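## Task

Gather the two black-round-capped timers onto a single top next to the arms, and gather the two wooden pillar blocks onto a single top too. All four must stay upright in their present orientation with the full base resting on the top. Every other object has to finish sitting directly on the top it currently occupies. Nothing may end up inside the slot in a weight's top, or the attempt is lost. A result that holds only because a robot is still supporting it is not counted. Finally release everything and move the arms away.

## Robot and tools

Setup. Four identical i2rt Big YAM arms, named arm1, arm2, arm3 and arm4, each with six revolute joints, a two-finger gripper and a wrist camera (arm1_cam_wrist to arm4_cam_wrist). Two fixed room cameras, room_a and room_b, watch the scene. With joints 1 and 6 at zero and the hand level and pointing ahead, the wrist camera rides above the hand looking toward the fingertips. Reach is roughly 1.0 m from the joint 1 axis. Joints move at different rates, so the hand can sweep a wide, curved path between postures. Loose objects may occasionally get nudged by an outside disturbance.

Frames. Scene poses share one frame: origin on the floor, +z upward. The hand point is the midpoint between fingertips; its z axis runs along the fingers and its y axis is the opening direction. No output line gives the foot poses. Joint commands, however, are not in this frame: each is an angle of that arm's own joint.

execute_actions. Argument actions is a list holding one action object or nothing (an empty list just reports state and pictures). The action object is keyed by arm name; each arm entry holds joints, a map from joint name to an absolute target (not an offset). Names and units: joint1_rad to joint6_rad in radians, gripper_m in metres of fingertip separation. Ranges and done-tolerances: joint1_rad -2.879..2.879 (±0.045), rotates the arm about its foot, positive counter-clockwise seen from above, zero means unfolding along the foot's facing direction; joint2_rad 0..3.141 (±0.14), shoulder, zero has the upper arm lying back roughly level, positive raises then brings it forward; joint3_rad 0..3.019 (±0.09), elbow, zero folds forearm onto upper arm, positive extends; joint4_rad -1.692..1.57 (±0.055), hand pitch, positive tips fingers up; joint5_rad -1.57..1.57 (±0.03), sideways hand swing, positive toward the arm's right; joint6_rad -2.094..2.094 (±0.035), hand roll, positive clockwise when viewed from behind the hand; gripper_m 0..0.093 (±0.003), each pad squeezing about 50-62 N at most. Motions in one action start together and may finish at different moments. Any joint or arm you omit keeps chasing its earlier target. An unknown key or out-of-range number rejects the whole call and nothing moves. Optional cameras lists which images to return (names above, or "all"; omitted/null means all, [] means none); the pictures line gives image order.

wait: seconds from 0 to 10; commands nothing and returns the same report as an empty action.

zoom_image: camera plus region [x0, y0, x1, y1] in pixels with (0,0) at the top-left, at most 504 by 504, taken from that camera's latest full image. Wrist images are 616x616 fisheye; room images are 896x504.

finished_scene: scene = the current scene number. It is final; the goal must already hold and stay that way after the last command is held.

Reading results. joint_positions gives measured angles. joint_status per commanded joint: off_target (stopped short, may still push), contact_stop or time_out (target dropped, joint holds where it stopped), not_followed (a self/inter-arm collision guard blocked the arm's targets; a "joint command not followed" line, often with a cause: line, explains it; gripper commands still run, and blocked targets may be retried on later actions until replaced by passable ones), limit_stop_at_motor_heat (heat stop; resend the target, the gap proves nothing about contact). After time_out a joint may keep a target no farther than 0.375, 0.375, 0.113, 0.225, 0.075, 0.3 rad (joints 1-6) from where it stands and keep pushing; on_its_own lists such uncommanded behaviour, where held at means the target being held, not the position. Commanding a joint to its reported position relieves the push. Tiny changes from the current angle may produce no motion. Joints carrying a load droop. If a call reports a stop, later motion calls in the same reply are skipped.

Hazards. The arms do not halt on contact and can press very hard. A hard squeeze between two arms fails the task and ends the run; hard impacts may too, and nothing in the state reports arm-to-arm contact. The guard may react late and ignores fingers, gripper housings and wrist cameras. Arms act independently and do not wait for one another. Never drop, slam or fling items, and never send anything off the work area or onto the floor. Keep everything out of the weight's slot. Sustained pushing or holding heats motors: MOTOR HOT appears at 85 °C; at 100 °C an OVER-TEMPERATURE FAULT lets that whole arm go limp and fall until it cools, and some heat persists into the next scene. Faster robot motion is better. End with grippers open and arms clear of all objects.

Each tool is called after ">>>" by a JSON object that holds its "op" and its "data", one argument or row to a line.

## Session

>>> {"op": "execute_actions", "data": {
  "actions": []
}}

Scene clock: 0.00 s.
arm1.joint_positions: joint1_rad=+0.198 joint2_rad=+0.403 joint3_rad=+1.714 joint4_rad=-1.164 joint5_rad=-0.074 joint6_rad=-0.409 gripper_m=+0.094
arm1.joint_status: not commanded
arm1.hand: x=+0.6877 y=+1.7009 z=+1.5135 quat_wxyz=(-0.348, +0.652, -0.037, -0.672) (m; scene frame)
arm2.joint_positions: joint1_rad=+0.773 joint2_rad=+0.571 joint3_rad=+1.350 joint4_rad=-1.328 joint5_rad=+0.084 joint6_rad=+0.559 gripper_m=+0.094
arm2.joint_status: not commanded
arm2.hand: x=-0.1664 y=+0.3191 z=+1.2754 quat_wxyz=(+0.244, +0.871, +0.003, -0.427) (m; scene frame)
arm3.joint_positions: joint1_rad=+0.417 joint2_rad=+0.271 joint3_rad=+1.422 joint4_rad=-1.648 joint5_rad=-0.160 joint6_rad=-0.326 gripper_m=+0.094
arm3.joint_status: not commanded
arm3.hand: x=+0.1841 y=-0.9588 z=+1.2947 quat_wxyz=(-0.389, +0.694, -0.503, -0.338) (m; scene frame)
arm4.joint_positions: joint1_rad=-0.635 joint2_rad=+0.400 joint3_rad=+1.481 joint4_rad=-1.297 joint5_rad=+0.271 joint6_rad=-0.692 gripper_m=+0.095
arm4.joint_status: not commanded
arm4.hand: x=-1.0728 y=-1.1480 z=+1.3937 quat_wxyz=(+0.094, -0.645, -0.434, +0.622) (m; scene frame)
pictures: arm1_cam_wrist, arm2_cam_wrist, arm3_cam_wrist, arm4_cam_wrist, room_a, room_b
Images, in order (width x height): arm1_cam_wrist 616x616, arm2_cam_wrist 616x616, arm3_cam_wrist 616x616, arm4_cam_wrist 616x616, room_a 896x504, room_b 896x504.

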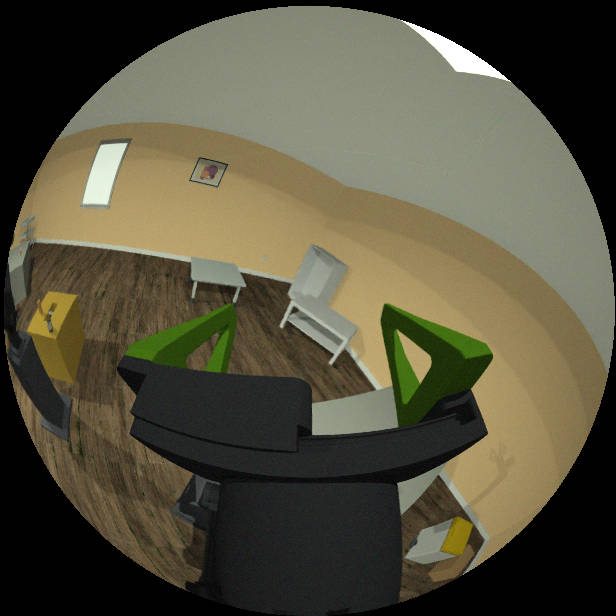

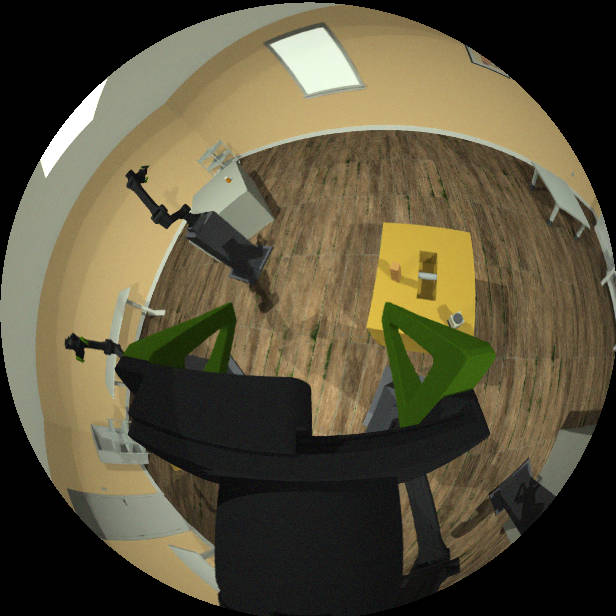

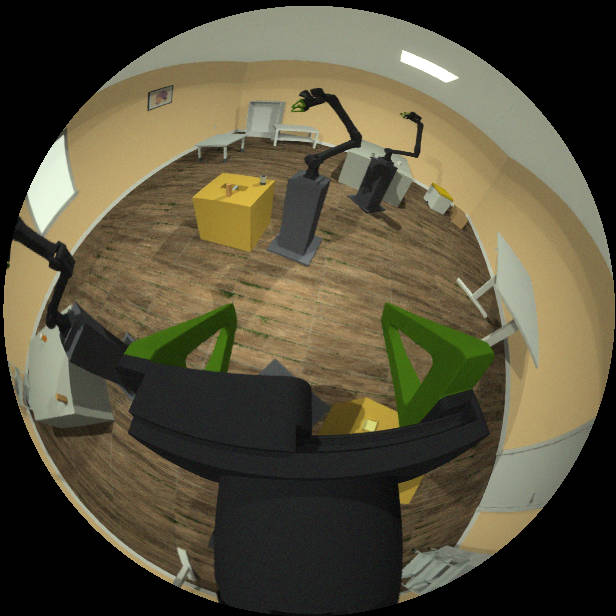

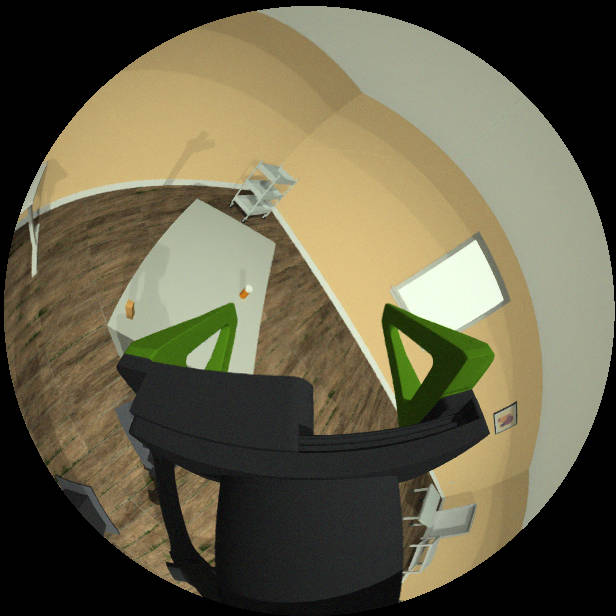

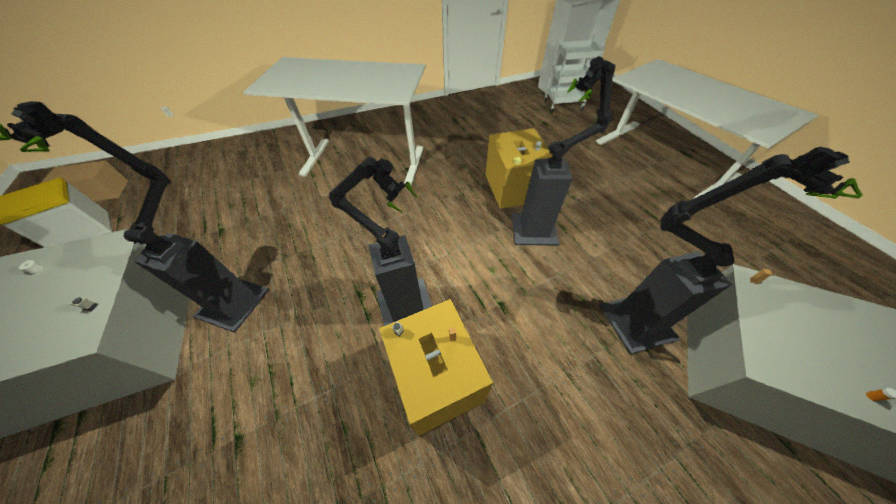

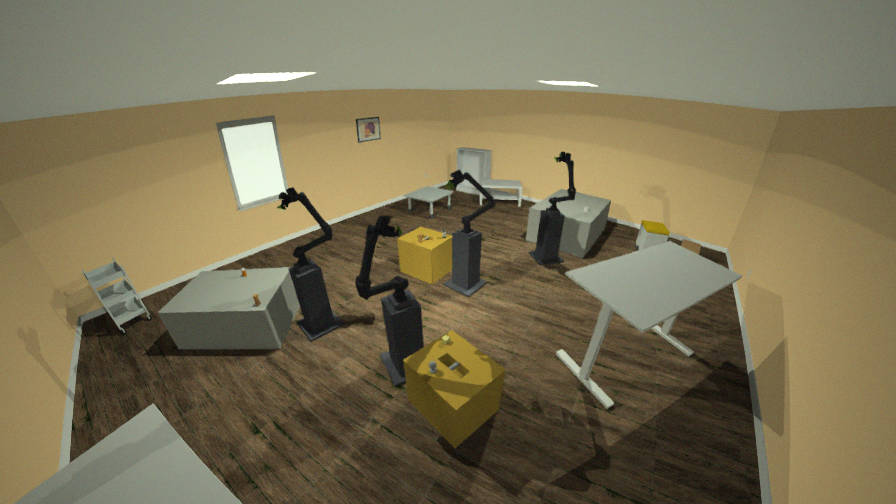

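>>> {"op": "zoom_image", "data": {
  "camera": "room_a",
  "region": [360, 280, 520, 440]
}}

>>> {"op": "zoom_image", "data": {
  "camera": "arm2_cam_wrist",
  "region": [350, 210, 500, 360]
}}

>>> {"op": "zoom_image", "data": {
  "camera": "room_a",
  "region": [0, 220, 200, 400]
}}

>>> {"op": "zoom_image", "data": {
  "camera": "room_b",
  "region": [150, 250, 320, 360]
}}

>>> {"op": "zoom_image", "data": {
  "camera": "room_b",
  "region": [390, 320, 520, 420]
}}

Region (360, 280, 520, 440) of room_a's 896x504 image, scaled by 3.150, with more detail than that image has.

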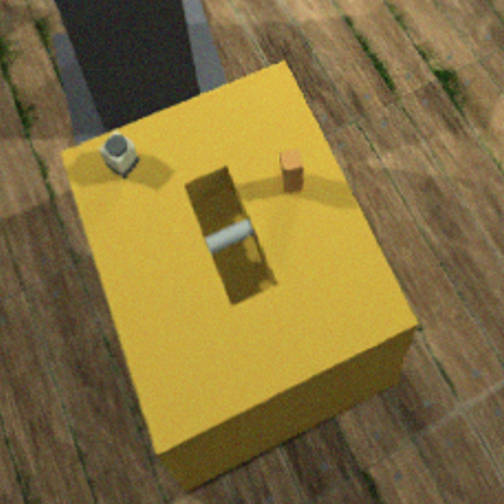

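Region (350, 210, 500, 360) of arm2_cam_wrist's 616x616 image, scaled by 3.360, with more detail than that image has.

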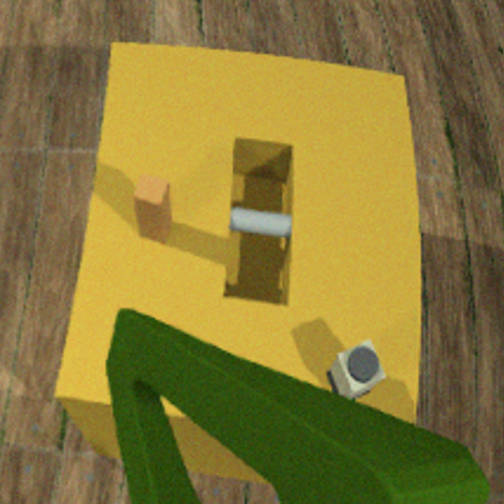

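Region (0, 220, 200, 400) of room_a's 896x504 image, scaled by 2.520, with more detail than that image has; it fills the top 454 rows of this view, and the rest is white.

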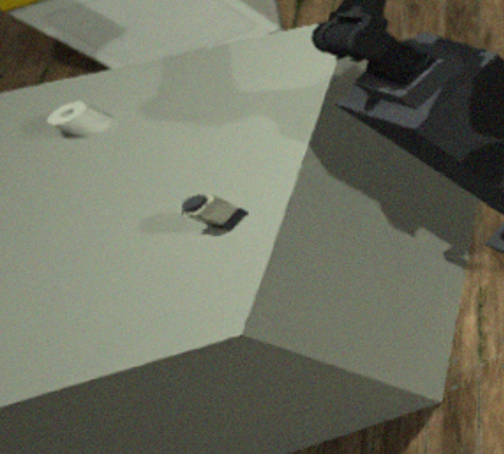

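Region (150, 250, 320, 360) of room_b's 896x504 image, scaled by 2.965, with more detail than that image has; it fills the top 326 rows of this view, and the rest is white.

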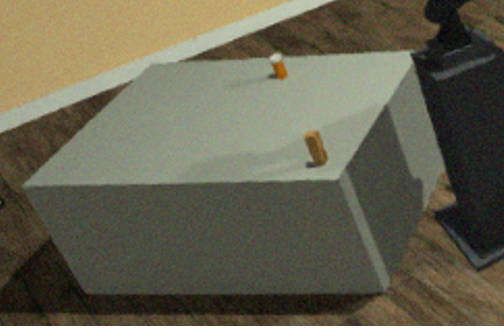

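Region (390, 320, 520, 420) of room_b's 896x504 image, scaled by 3.877, with more detail than that image has; it fills the top 388 rows of this view, and the rest is white.

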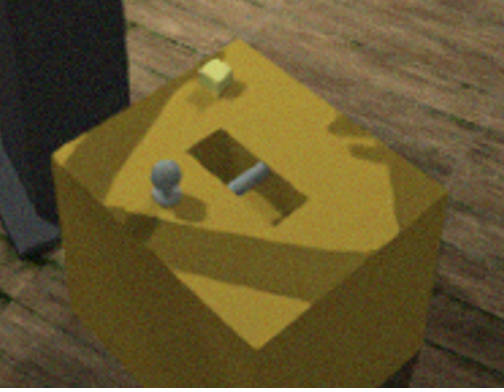

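>>> {"op": "execute_actions", "data": {
  "actions": [
    {"arm1": {"joints": {"joint1_rad": -0.45, "joint2_rad": 1.5, "joint3_rad": 0.78, "joint4_rad": -0.36, "joint5_rad": 0.0, "joint6_rad": 0.0}}, "arm2": {"joints": {"joint1_rad": 0.488, "joint2_rad": 1.7, "joint3_rad": 0.835, "joint4_rad": 0.02, "joint5_rad": 0.397, "joint6_rad": 0.231}}, "arm4": {"joints": {"joint1_rad": 1.6, "joint2_rad": 1.9, "joint3_rad": 2.03, "joint4_rad": -0.6, "joint5_rad": 0.0, "joint6_rad": 0.0}}}
  ]
}}

Scene clock: 72.73 s.
arm1.joint_positions: joint1_rad=-0.457 joint2_rad=+1.480 joint3_rad=+0.782 joint4_rad=-0.381 joint5_rad=-0.001 joint6_rad=-0.015 gripper_m=+0.094
arm1.joint_status: all done
arm1.hand: x=+0.5891 y=+2.1313 z=+0.8197 quat_wxyz=(-0.146, +0.787, -0.567, -0.196) (m; scene frame)
arm2.joint_positions: joint1_rad=+0.491 joint2_rad=+1.691 joint3_rad=+0.826 joint4_rad=+0.002 joint5_rad=+0.395 joint6_rad=+0.244 gripper_m=+0.094
arm2.joint_status: all done
arm2.hand: x=-0.5030 y=+0.3176 z=+0.7730 quat_wxyz=(-0.075, +0.922, -0.028, -0.378) (m; scene frame)
arm3.joint_positions: joint1_rad=+0.417 joint2_rad=+0.271 joint3_rad=+1.422 joint4_rad=-1.648 joint5_rad=-0.160 joint6_rad=-0.326 gripper_m=+0.094
arm3.joint_status: not commanded
arm3.hand: x=+0.1841 y=-0.9588 z=+1.2947 quat_wxyz=(-0.389, +0.694, -0.503, -0.338) (m; scene frame)
arm4.joint_positions: joint1_rad=+1.594 joint2_rad=+1.896 joint3_rad=+1.984 joint4_rad=-0.615 joint5_rad=-0.001 joint6_rad=-0.015 gripper_m=+0.095
arm4.joint_status: all done
arm4.hand: x=-0.1704 y=-1.2668 z=+1.1514 quat_wxyz=(-0.499, -0.077, -0.862, +0.055) (m; scene frame)
pictures: arm1_cam_wrist, arm2_cam_wrist, arm3_cam_wrist, arm4_cam_wrist, room_a, room_b
Images, in order (width x height): arm1_cam_wrist 616x616, arm2_cam_wrist 616x616, arm3_cam_wrist 616x616, arm4_cam_wrist 616x616, room_a 896x504, room_b 896x504.

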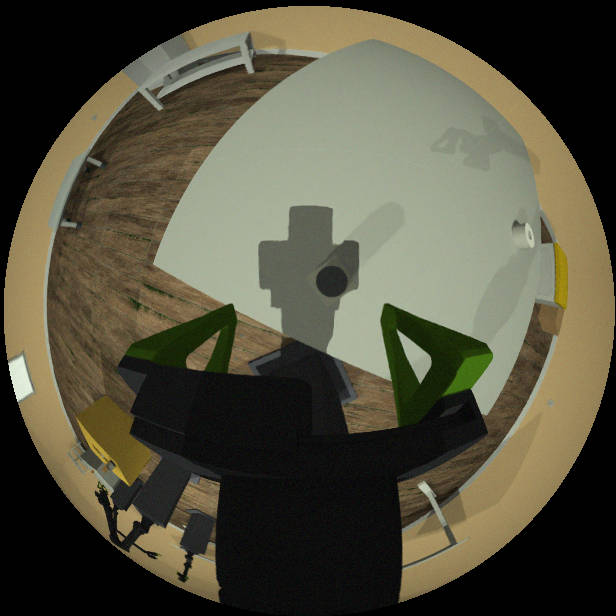

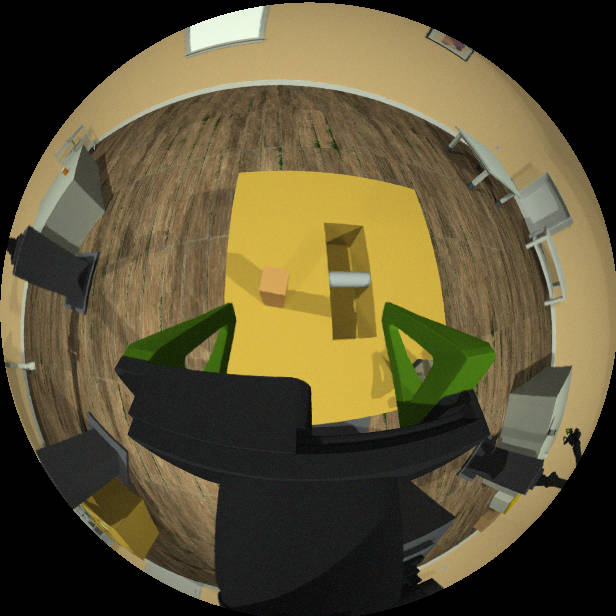

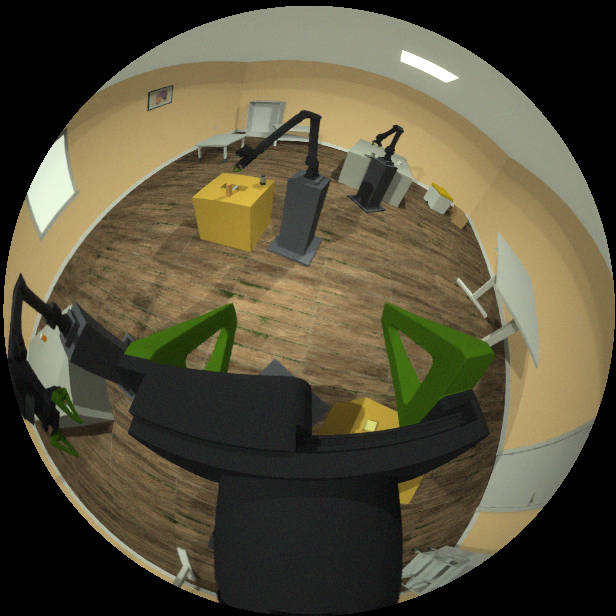

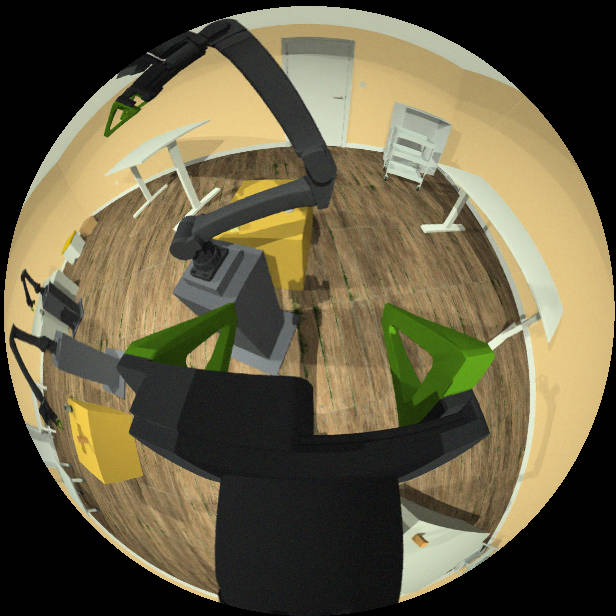

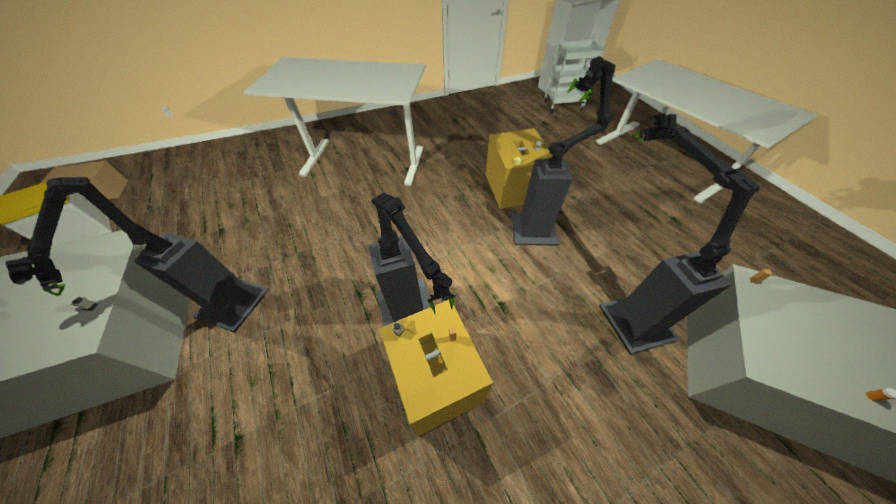

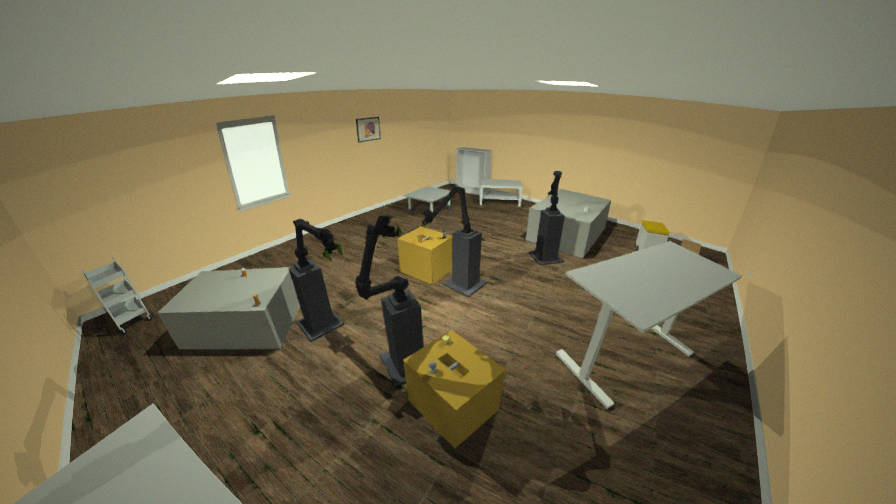

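>>> {"op": "execute_actions", "data": {
  "actions": []
}}

Scene clock: 101.77 s.
arm1.joint_positions: joint1_rad=-0.457 joint2_rad=+1.480 joint3_rad=+0.782 joint4_rad=-0.381 joint5_rad=-0.001 joint6_rad=-0.015 gripper_m=+0.094
arm1.joint_status: all done
arm1.hand: x=+0.5891 y=+2.1313 z=+0.8197 quat_wxyz=(-0.146, +0.787, -0.567, -0.196) (m; scene frame)
arm2.joint_positions: joint1_rad=+0.491 joint2_rad=+1.691 joint3_rad=+0.826 joint4_rad=+0.002 joint5_rad=+0.395 joint6_rad=+0.244 gripper_m=+0.094
arm2.joint_status: all done
arm2.hand: x=-0.5030 y=+0.3176 z=+0.7730 quat_wxyz=(-0.075, +0.922, -0.028, -0.378) (m; scene frame)
arm3.joint_positions: joint1_rad=+0.417 joint2_rad=+0.271 joint3_rad=+1.422 joint4_rad=-1.648 joint5_rad=-0.160 joint6_rad=-0.326 gripper_m=+0.094
arm3.joint_status: not commanded
arm3.hand: x=+0.1841 y=-0.9588 z=+1.2947 quat_wxyz=(-0.389, +0.694, -0.503, -0.338) (m; scene frame)
arm4.joint_positions: joint1_rad=+1.594 joint2_rad=+1.896 joint3_rad=+1.984 joint4_rad=-0.615 joint5_rad=-0.001 joint6_rad=-0.015 gripper_m=+0.095
arm4.joint_status: all done
arm4.hand: x=-0.1704 y=-1.2668 z=+1.1514 quat_wxyz=(-0.499, -0.077, -0.862, +0.055) (m; scene frame)
pictures: arm1_cam_wrist, arm2_cam_wrist, arm3_cam_wrist, arm4_cam_wrist, room_a, room_b
Images, in order (width x height): arm1_cam_wrist 616x616, arm2_cam_wrist 616x616, arm3_cam_wrist 616x616, arm4_cam_wrist 616x616, room_a 896x504, room_b 896x504.

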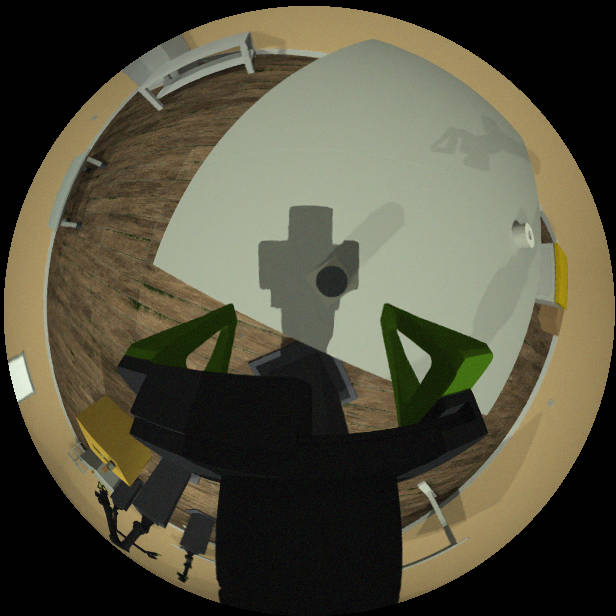

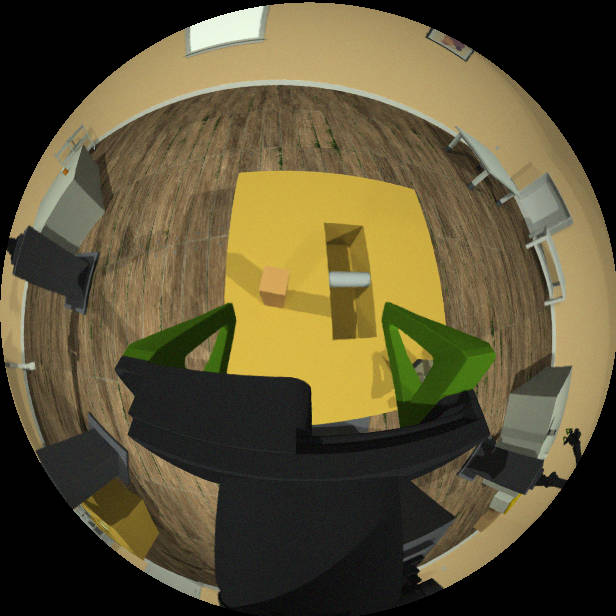

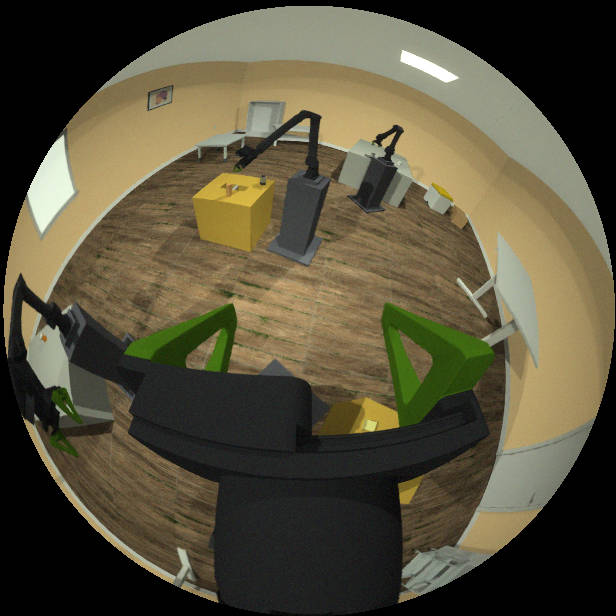

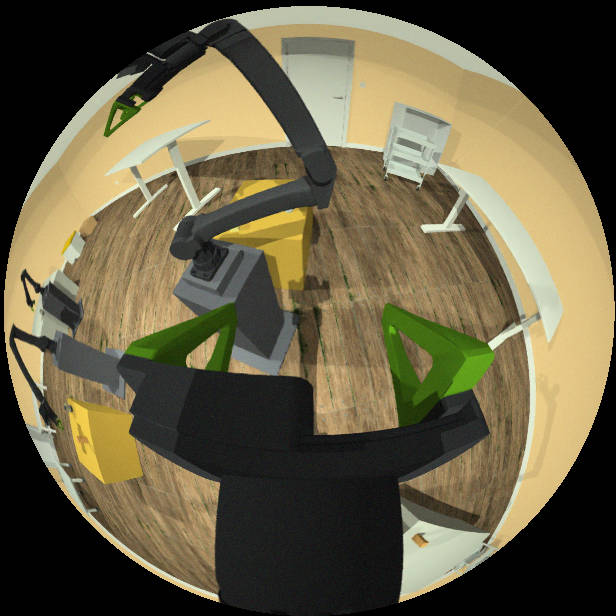

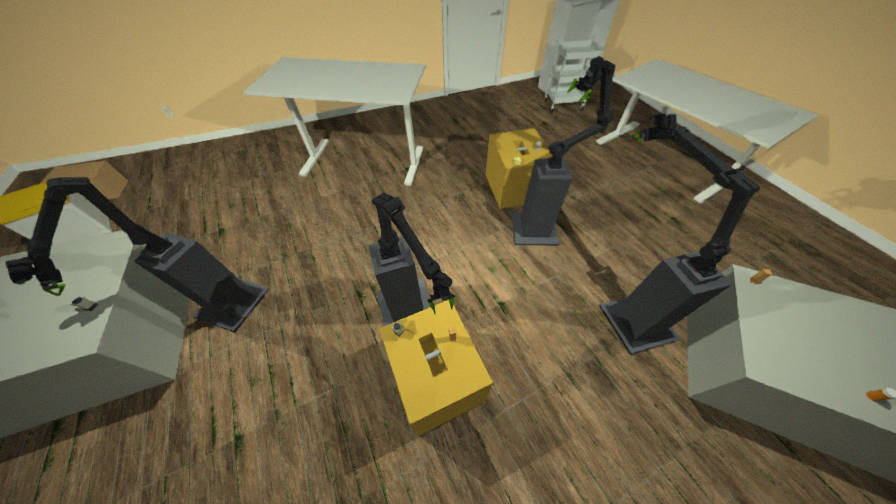

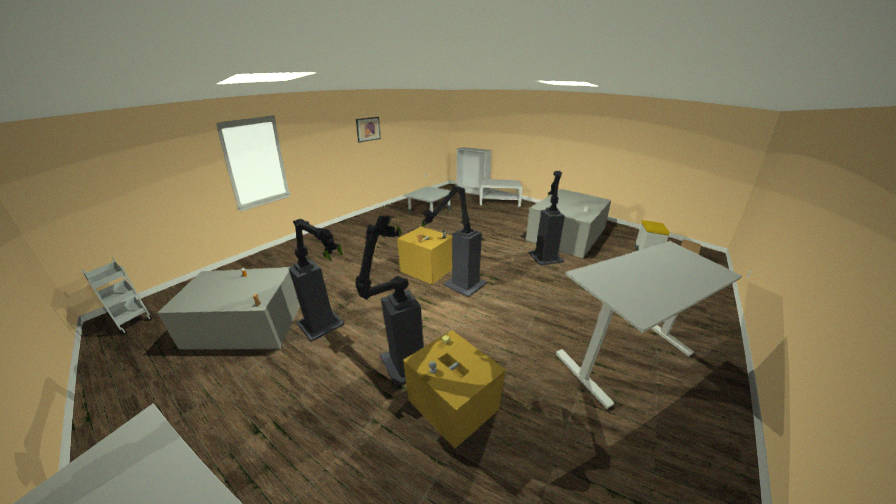

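>>> {"op": "zoom_image", "data": {
  "camera": "arm2_cam_wrist",
  "region": [200, 160, 460, 420]
}}

>>> {"op": "zoom_image", "data": {
  "camera": "arm1_cam_wrist",
  "region": [230, 180, 430, 380]
}}

Region (200, 160, 460, 420) of arm2_cam_wrist's 616x616 image, scaled by 1.938, with more detail than that image has.

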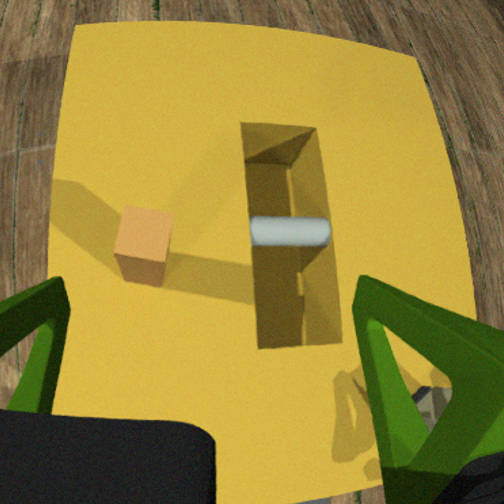

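Region (230, 180, 430, 380) of arm1_cam_wrist's 616x616 image, scaled by 2.520, with more detail than that image has.

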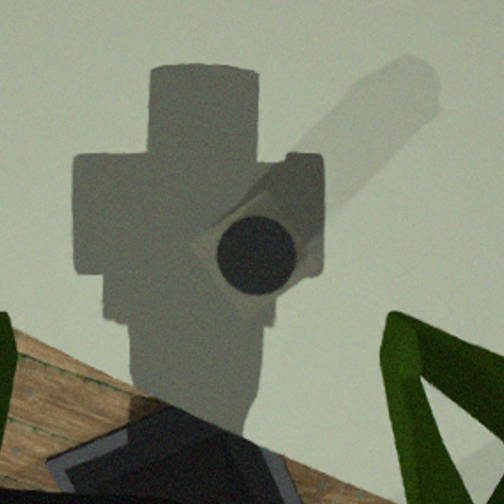

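>>> {"op": "execute_actions", "data": {
  "actions": [
    {"arm1": {"joints": {"joint1_rad": -0.763, "joint2_rad": 1.90, "joint3_rad": 0.735, "joint4_rad": 0.33, "joint5_rad": -0.745, "joint6_rad": -0.683}}, "arm2": {"joints": {"joint1_rad": 0.526, "joint2_rad": 2.04, "joint3_rad": 0.975, "joint4_rad": 0.48, "joint5_rad": 0.522, "joint6_rad": 0.361}}, "arm4": {"joints": {"joint1_rad": 2.80}}}
  ],
  "cameras": ["arm1_cam_wrist", "arm2_cam_wrist", "room_a"]
}}

Scene clock: 223.67 s.
arm1.joint_positions: joint1_rad=-0.771 joint2_rad=+1.901 joint3_rad=+0.738 joint4_rad=+0.308 joint5_rad=-0.741 joint6_rad=-0.668 gripper_m=+0.094
arm1.joint_status: all done
arm1.hand: x=+0.6171 y=+2.1818 z=+0.7323 quat_wxyz=(-0.148, +0.840, -0.269, -0.447) (m; scene frame)
arm2.joint_positions: joint1_rad=+0.520 joint2_rad=+2.038 joint3_rad=+0.966 joint4_rad=+0.462 joint5_rad=+0.520 joint6_rad=+0.348 gripper_m=+0.094
arm2.joint_status: all done
arm2.hand: x=-0.5858 y=+0.2893 z=+0.7174 quat_wxyz=(-0.054, +0.858, -0.114, -0.497) (m; scene frame)
arm3.joint_positions: joint1_rad=+0.417 joint2_rad=+0.271 joint3_rad=+1.422 joint4_rad=-1.648 joint5_rad=-0.160 joint6_rad=-0.326 gripper_m=+0.094
arm3.joint_status: not commanded
arm3.hand: x=+0.1841 y=-0.9588 z=+1.2947 quat_wxyz=(-0.389, +0.694, -0.503, -0.338) (m; scene frame)
arm4.joint_positions: joint1_rad=+2.796 joint2_rad=+1.922 joint3_rad=+1.984 joint4_rad=-0.615 joint5_rad=-0.001 joint6_rad=-0.013 gripper_m=+0.095
arm4.joint_status: all done
arm4.hand: x=-0.5234 y=-0.4293 z=+1.1232 quat_wxyz=(-0.429, +0.428, -0.762, -0.229) (m; scene frame)
pictures: arm1_cam_wrist, arm2_cam_wrist, room_a
Images, in order (width x height): arm1_cam_wrist 616x616, arm2_cam_wrist 616x616, room_a 896x504.

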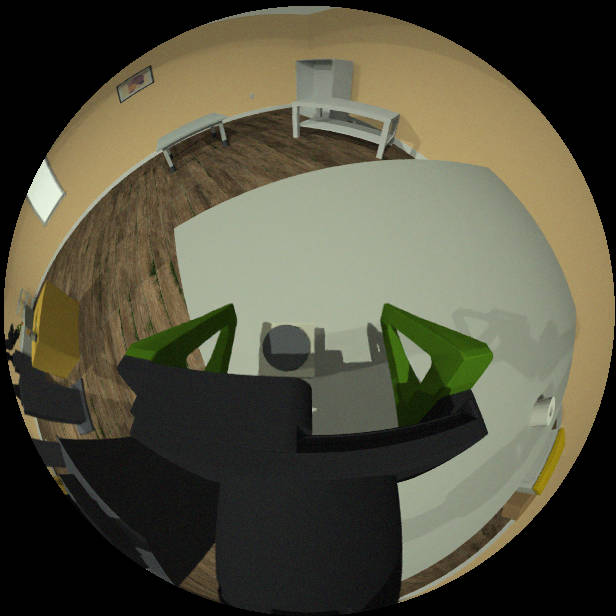

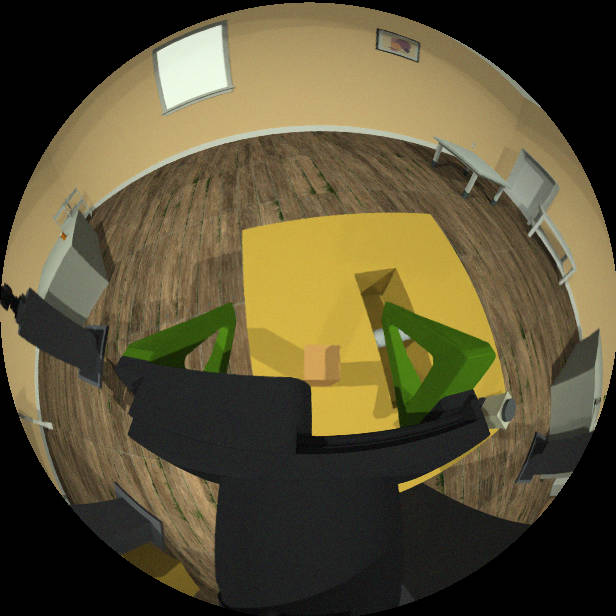

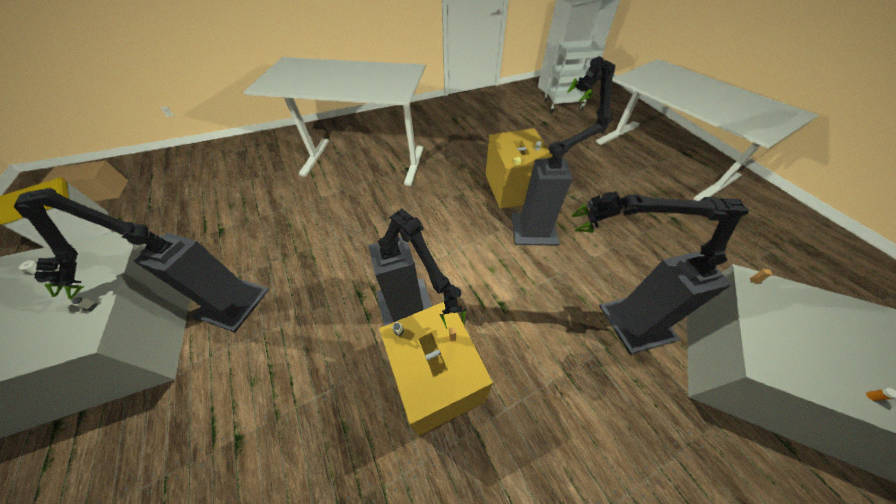

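>>> {"op": "zoom_image", "data": {
  "camera": "arm2_cam_wrist",
  "region": [220, 280, 420, 440]
}}

>>> {"op": "zoom_image", "data": {
  "camera": "arm1_cam_wrist",
  "region": [220, 280, 420, 440]
}}

Region (220, 280, 420, 440) of arm2_cam_wrist's 616x616 image, scaled by 2.520, with more detail than that image has; it fills the top 403 rows of this view, and the rest is white.

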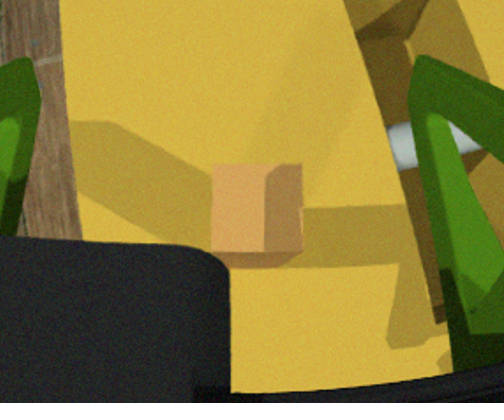

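Region (220, 280, 420, 440) of arm1_cam_wrist's 616x616 image, scaled by 2.520, with more detail than that image has; it fills the top 403 rows of this view, and the rest is white.

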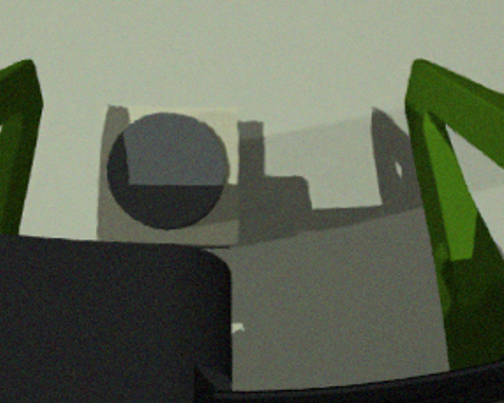

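>>> {"op": "execute_actions", "data": {
  "actions": [
    {"arm1": {"joints": {"joint2_rad": 2.13, "joint3_rad": 0.698, "joint4_rad": 0.60}}, "arm2": {"joints": {"joint2_rad": 2.39, "joint3_rad": 1.075, "joint4_rad": 0.705}}, "arm4": {"joints": {"joint2_rad": 2.46, "joint4_rad": 0.0}}}
  ],
  "cameras": ["arm1_cam_wrist", "arm2_cam_wrist", "room_a"]
}}

Scene clock: 301.10 s.
arm1.joint_positions: joint1_rad=-0.771 joint2_rad=+2.134 joint3_rad=+0.699 joint4_rad=+0.578 joint5_rad=-0.742 joint6_rad=-0.669 gripper_m=+0.094
arm1.joint_status: all done
arm1.hand: x=+0.6168 y=+2.1546 z=+0.6521 quat_wxyz=(-0.148, +0.840, -0.269, -0.447) (m; scene frame)
arm2.joint_positions: joint1_rad=+0.520 joint2_rad=+2.385 joint3_rad=+1.064 joint4_rad=+0.688 joint5_rad=+0.521 joint6_rad=+0.348 gripper_m=+0.094
arm2.joint_status: all done
arm2.hand: x=-0.5849 y=+0.2886 z=+0.5812 quat_wxyz=(-0.059, +0.863, -0.112, -0.488) (m; scene frame)
arm3.joint_positions: joint1_rad=+0.417 joint2_rad=+0.271 joint3_rad=+1.422 joint4_rad=-1.648 joint5_rad=-0.160 joint6_rad=-0.326 gripper_m=+0.094
arm3.joint_status: not commanded
arm3.hand: x=+0.1841 y=-0.9588 z=+1.2947 quat_wxyz=(-0.389, +0.694, -0.503, -0.338) (m; scene frame)
arm4.joint_positions: joint1_rad=+2.796 joint2_rad=+2.460 joint3_rad=+1.987 joint4_rad=-0.023 joint5_rad=-0.001 joint6_rad=-0.013 gripper_m=+0.095
arm4.joint_status: all done
arm4.hand: x=-0.4633 y=-0.3399 z=+0.7915 quat_wxyz=(-0.451, +0.421, -0.749, -0.241) (m; scene frame)
pictures: arm1_cam_wrist, arm2_cam_wrist, room_a
Images, in order (width x height): arm1_cam_wrist 616x616, arm2_cam_wrist 616x616, room_a 896x504.

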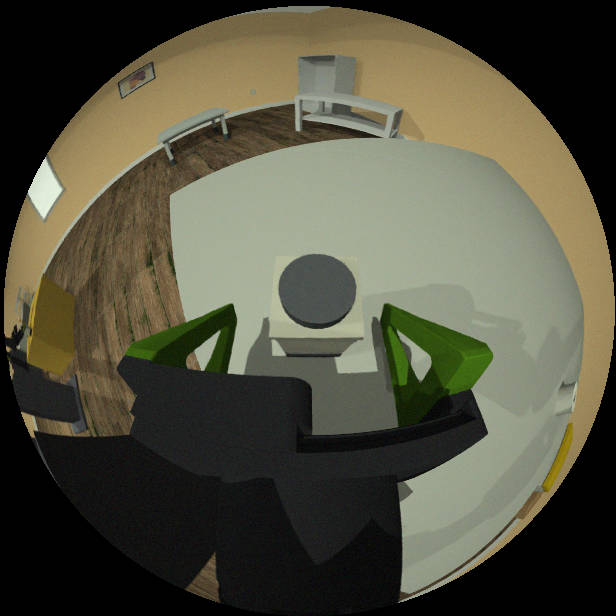

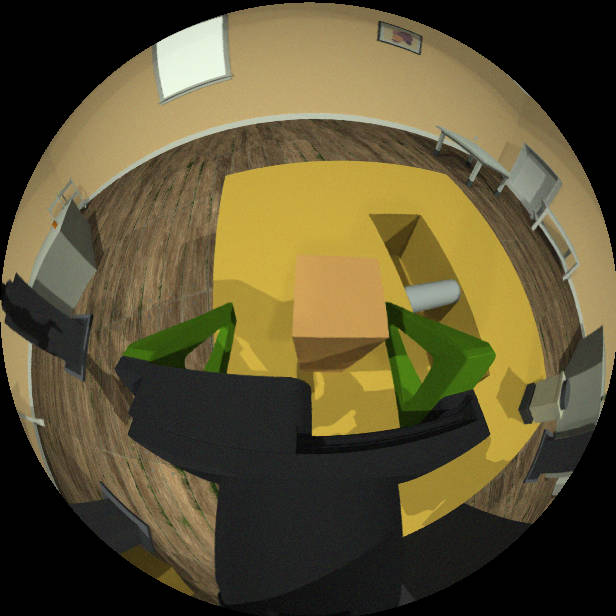

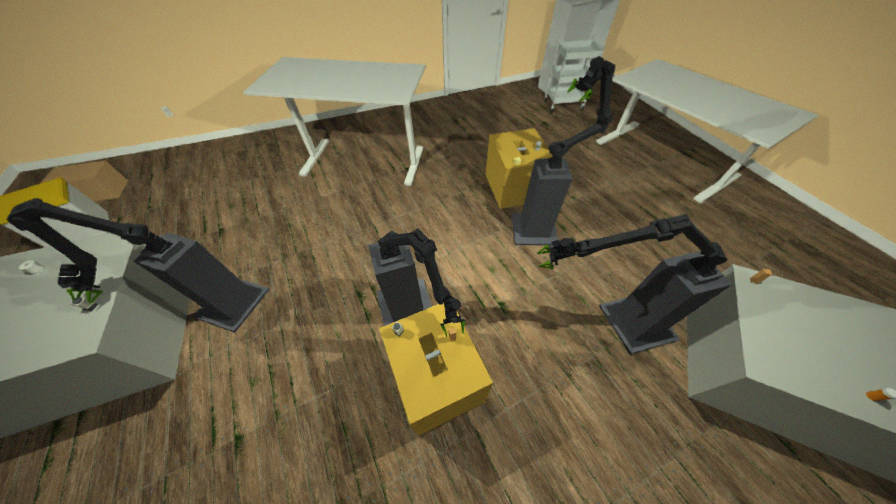

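>>> {"op": "zoom_image", "data": {
  "camera": "arm2_cam_wrist",
  "region": [220, 230, 420, 430]
}}

>>> {"op": "zoom_image", "data": {
  "camera": "arm1_cam_wrist",
  "region": [220, 230, 420, 430]
}}

Region (220, 230, 420, 430) of arm2_cam_wrist's 616x616 image, scaled by 2.520, with more detail than that image has.

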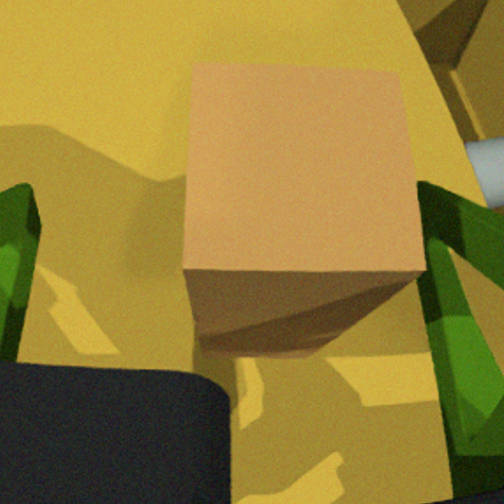

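Region (220, 230, 420, 430) of arm1_cam_wrist's 616x616 image, scaled by 2.520, with more detail than that image has.

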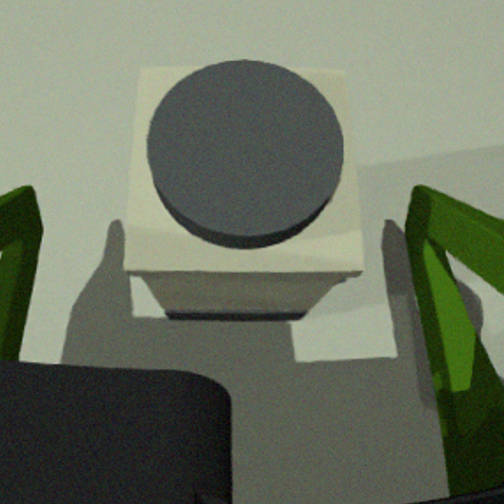

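>>> {"op": "execute_actions", "data": {
  "actions": [
    {"arm1": {"joints": {"joint4_rad": 0.635, "gripper_m": 0.064}}, "arm2": {"joints": {"joint1_rad": 0.513, "joint2_rad": 2.437, "joint6_rad": 0.385, "gripper_m": 0.068}}}
  ],
  "cameras": ["arm1_cam_wrist", "arm2_cam_wrist"]
}}

Scene clock: 338.33 s.
arm1.joint_positions: joint1_rad=-0.771 joint2_rad=+2.134 joint3_rad=+0.699 joint4_rad=+0.613 joint5_rad=-0.742 joint6_rad=-0.669 gripper_m=+0.064
arm1.joint_status: all done
arm1.hand: x=+0.6168 y=+2.1597 z=+0.6567 quat_wxyz=(-0.162, +0.837, -0.261, -0.452) (m; scene frame)
arm2.joint_positions: joint1_rad=+0.520 joint2_rad=+2.418 joint3_rad=+1.064 joint4_rad=+0.689 joint5_rad=+0.521 joint6_rad=+0.372 gripper_m=+0.068
arm2.joint_status: all done
arm2.hand: x=-0.5758 y=+0.2919 z=+0.5622 quat_wxyz=(-0.060, +0.869, -0.118, -0.477) (m; scene frame)
arm3.joint_positions: joint1_rad=+0.417 joint2_rad=+0.271 joint3_rad=+1.422 joint4_rad=-1.648 joint5_rad=-0.160 joint6_rad=-0.326 gripper_m=+0.094
arm3.joint_status: not commanded
arm3.hand: x=+0.1841 y=-0.9588 z=+1.2947 quat_wxyz=(-0.389, +0.694, -0.503, -0.338) (m; scene frame)
arm4.joint_positions: joint1_rad=+2.796 joint2_rad=+2.460 joint3_rad=+1.987 joint4_rad=-0.023 joint5_rad=-0.001 joint6_rad=-0.013 gripper_m=+0.095
arm4.joint_status: not commanded
arm4.hand: x=-0.4633 y=-0.3399 z=+0.7915 quat_wxyz=(-0.451, +0.421, -0.749, -0.241) (m; scene frame)
pictures: arm1_cam_wrist, arm2_cam_wrist
Images, in order (width x height): arm1_cam_wrist 616x616, arm2_cam_wrist 616x616.

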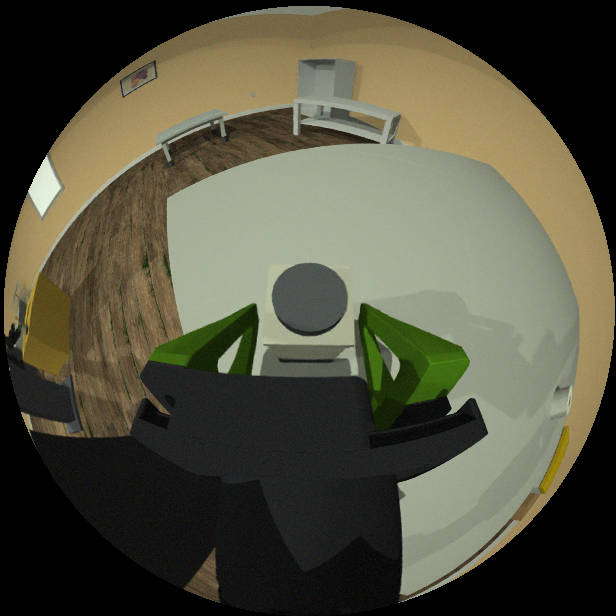

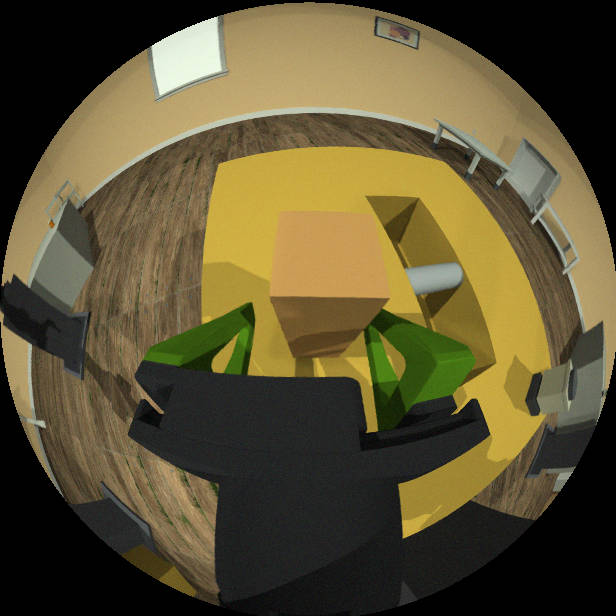

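>>> {"op": "execute_actions", "data": {
  "actions": [
    {"arm1": {"joints": {"gripper_m": 0.03}}, "arm2": {"joints": {"joint5_rad": 0.553, "gripper_m": 0.015}}}
  ],
  "cameras": ["arm1_cam_wrist", "arm2_cam_wrist"]
}}

Scene clock: 347.53 s.
arm1.joint_positions: joint1_rad=-0.771 joint2_rad=+2.134 joint3_rad=+0.699 joint4_rad=+0.613 joint5_rad=-0.743 joint6_rad=-0.670 gripper_m=+0.047
arm1.joint_status: gripper_m off_target (ended at +0.047, target +0.030)
arm1.hand: x=+0.6168 y=+2.1597 z=+0.6568 quat_wxyz=(-0.162, +0.837, -0.261, -0.452) (m; scene frame)
arm2.joint_positions: joint1_rad=+0.520 joint2_rad=+2.418 joint3_rad=+1.064 joint4_rad=+0.689 joint5_rad=+0.551 joint6_rad=+0.373 gripper_m=+0.034
arm2.joint_status: gripper_m off_target (ended at +0.034, target +0.015); the others done
arm2.hand: x=-0.5755 y=+0.2967 z=+0.5637 quat_wxyz=(-0.073, +0.865, -0.125, -0.480) (m; scene frame)
arm3.joint_positions: joint1_rad=+0.417 joint2_rad=+0.271 joint3_rad=+1.422 joint4_rad=-1.648 joint5_rad=-0.160 joint6_rad=-0.326 gripper_m=+0.094
arm3.joint_status: not commanded
arm3.hand: x=+0.1841 y=-0.9588 z=+1.2947 quat_wxyz=(-0.389, +0.694, -0.503, -0.338) (m; scene frame)
arm4.joint_positions: joint1_rad=+2.796 joint2_rad=+2.460 joint3_rad=+1.987 joint4_rad=-0.023 joint5_rad=-0.001 joint6_rad=-0.013 gripper_m=+0.095
arm4.joint_status: not commanded
arm4.hand: x=-0.4633 y=-0.3399 z=+0.7915 quat_wxyz=(-0.451, +0.421, -0.749, -0.241) (m; scene frame)
pictures: arm1_cam_wrist, arm2_cam_wrist
Images, in order (width x height): arm1_cam_wrist 616x616, arm2_cam_wrist 616x616.

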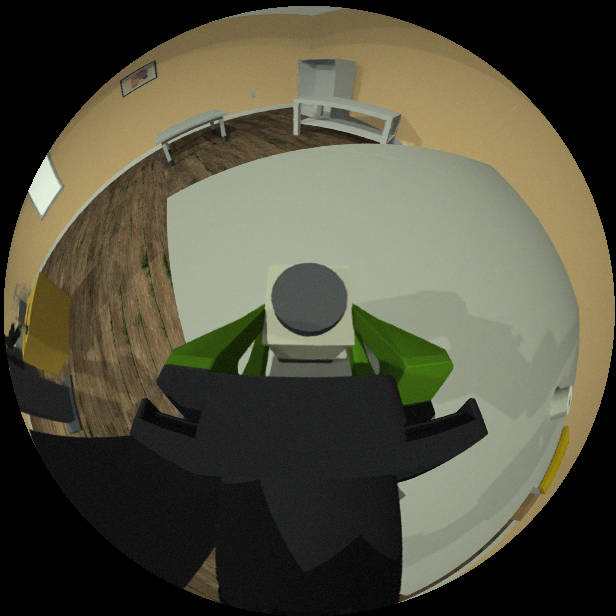

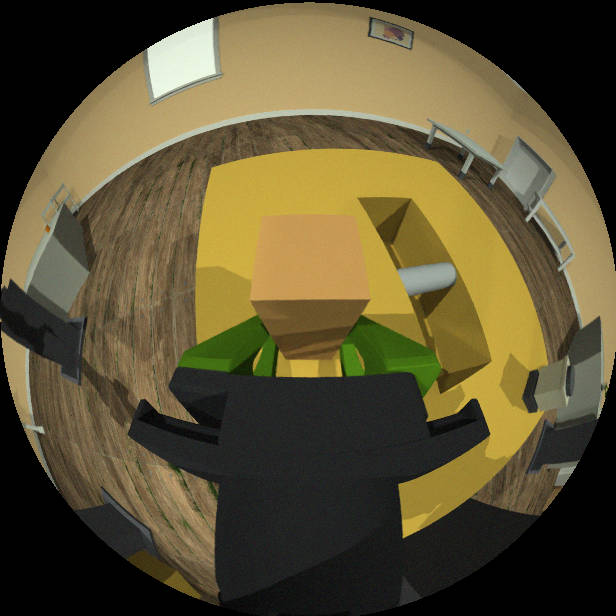

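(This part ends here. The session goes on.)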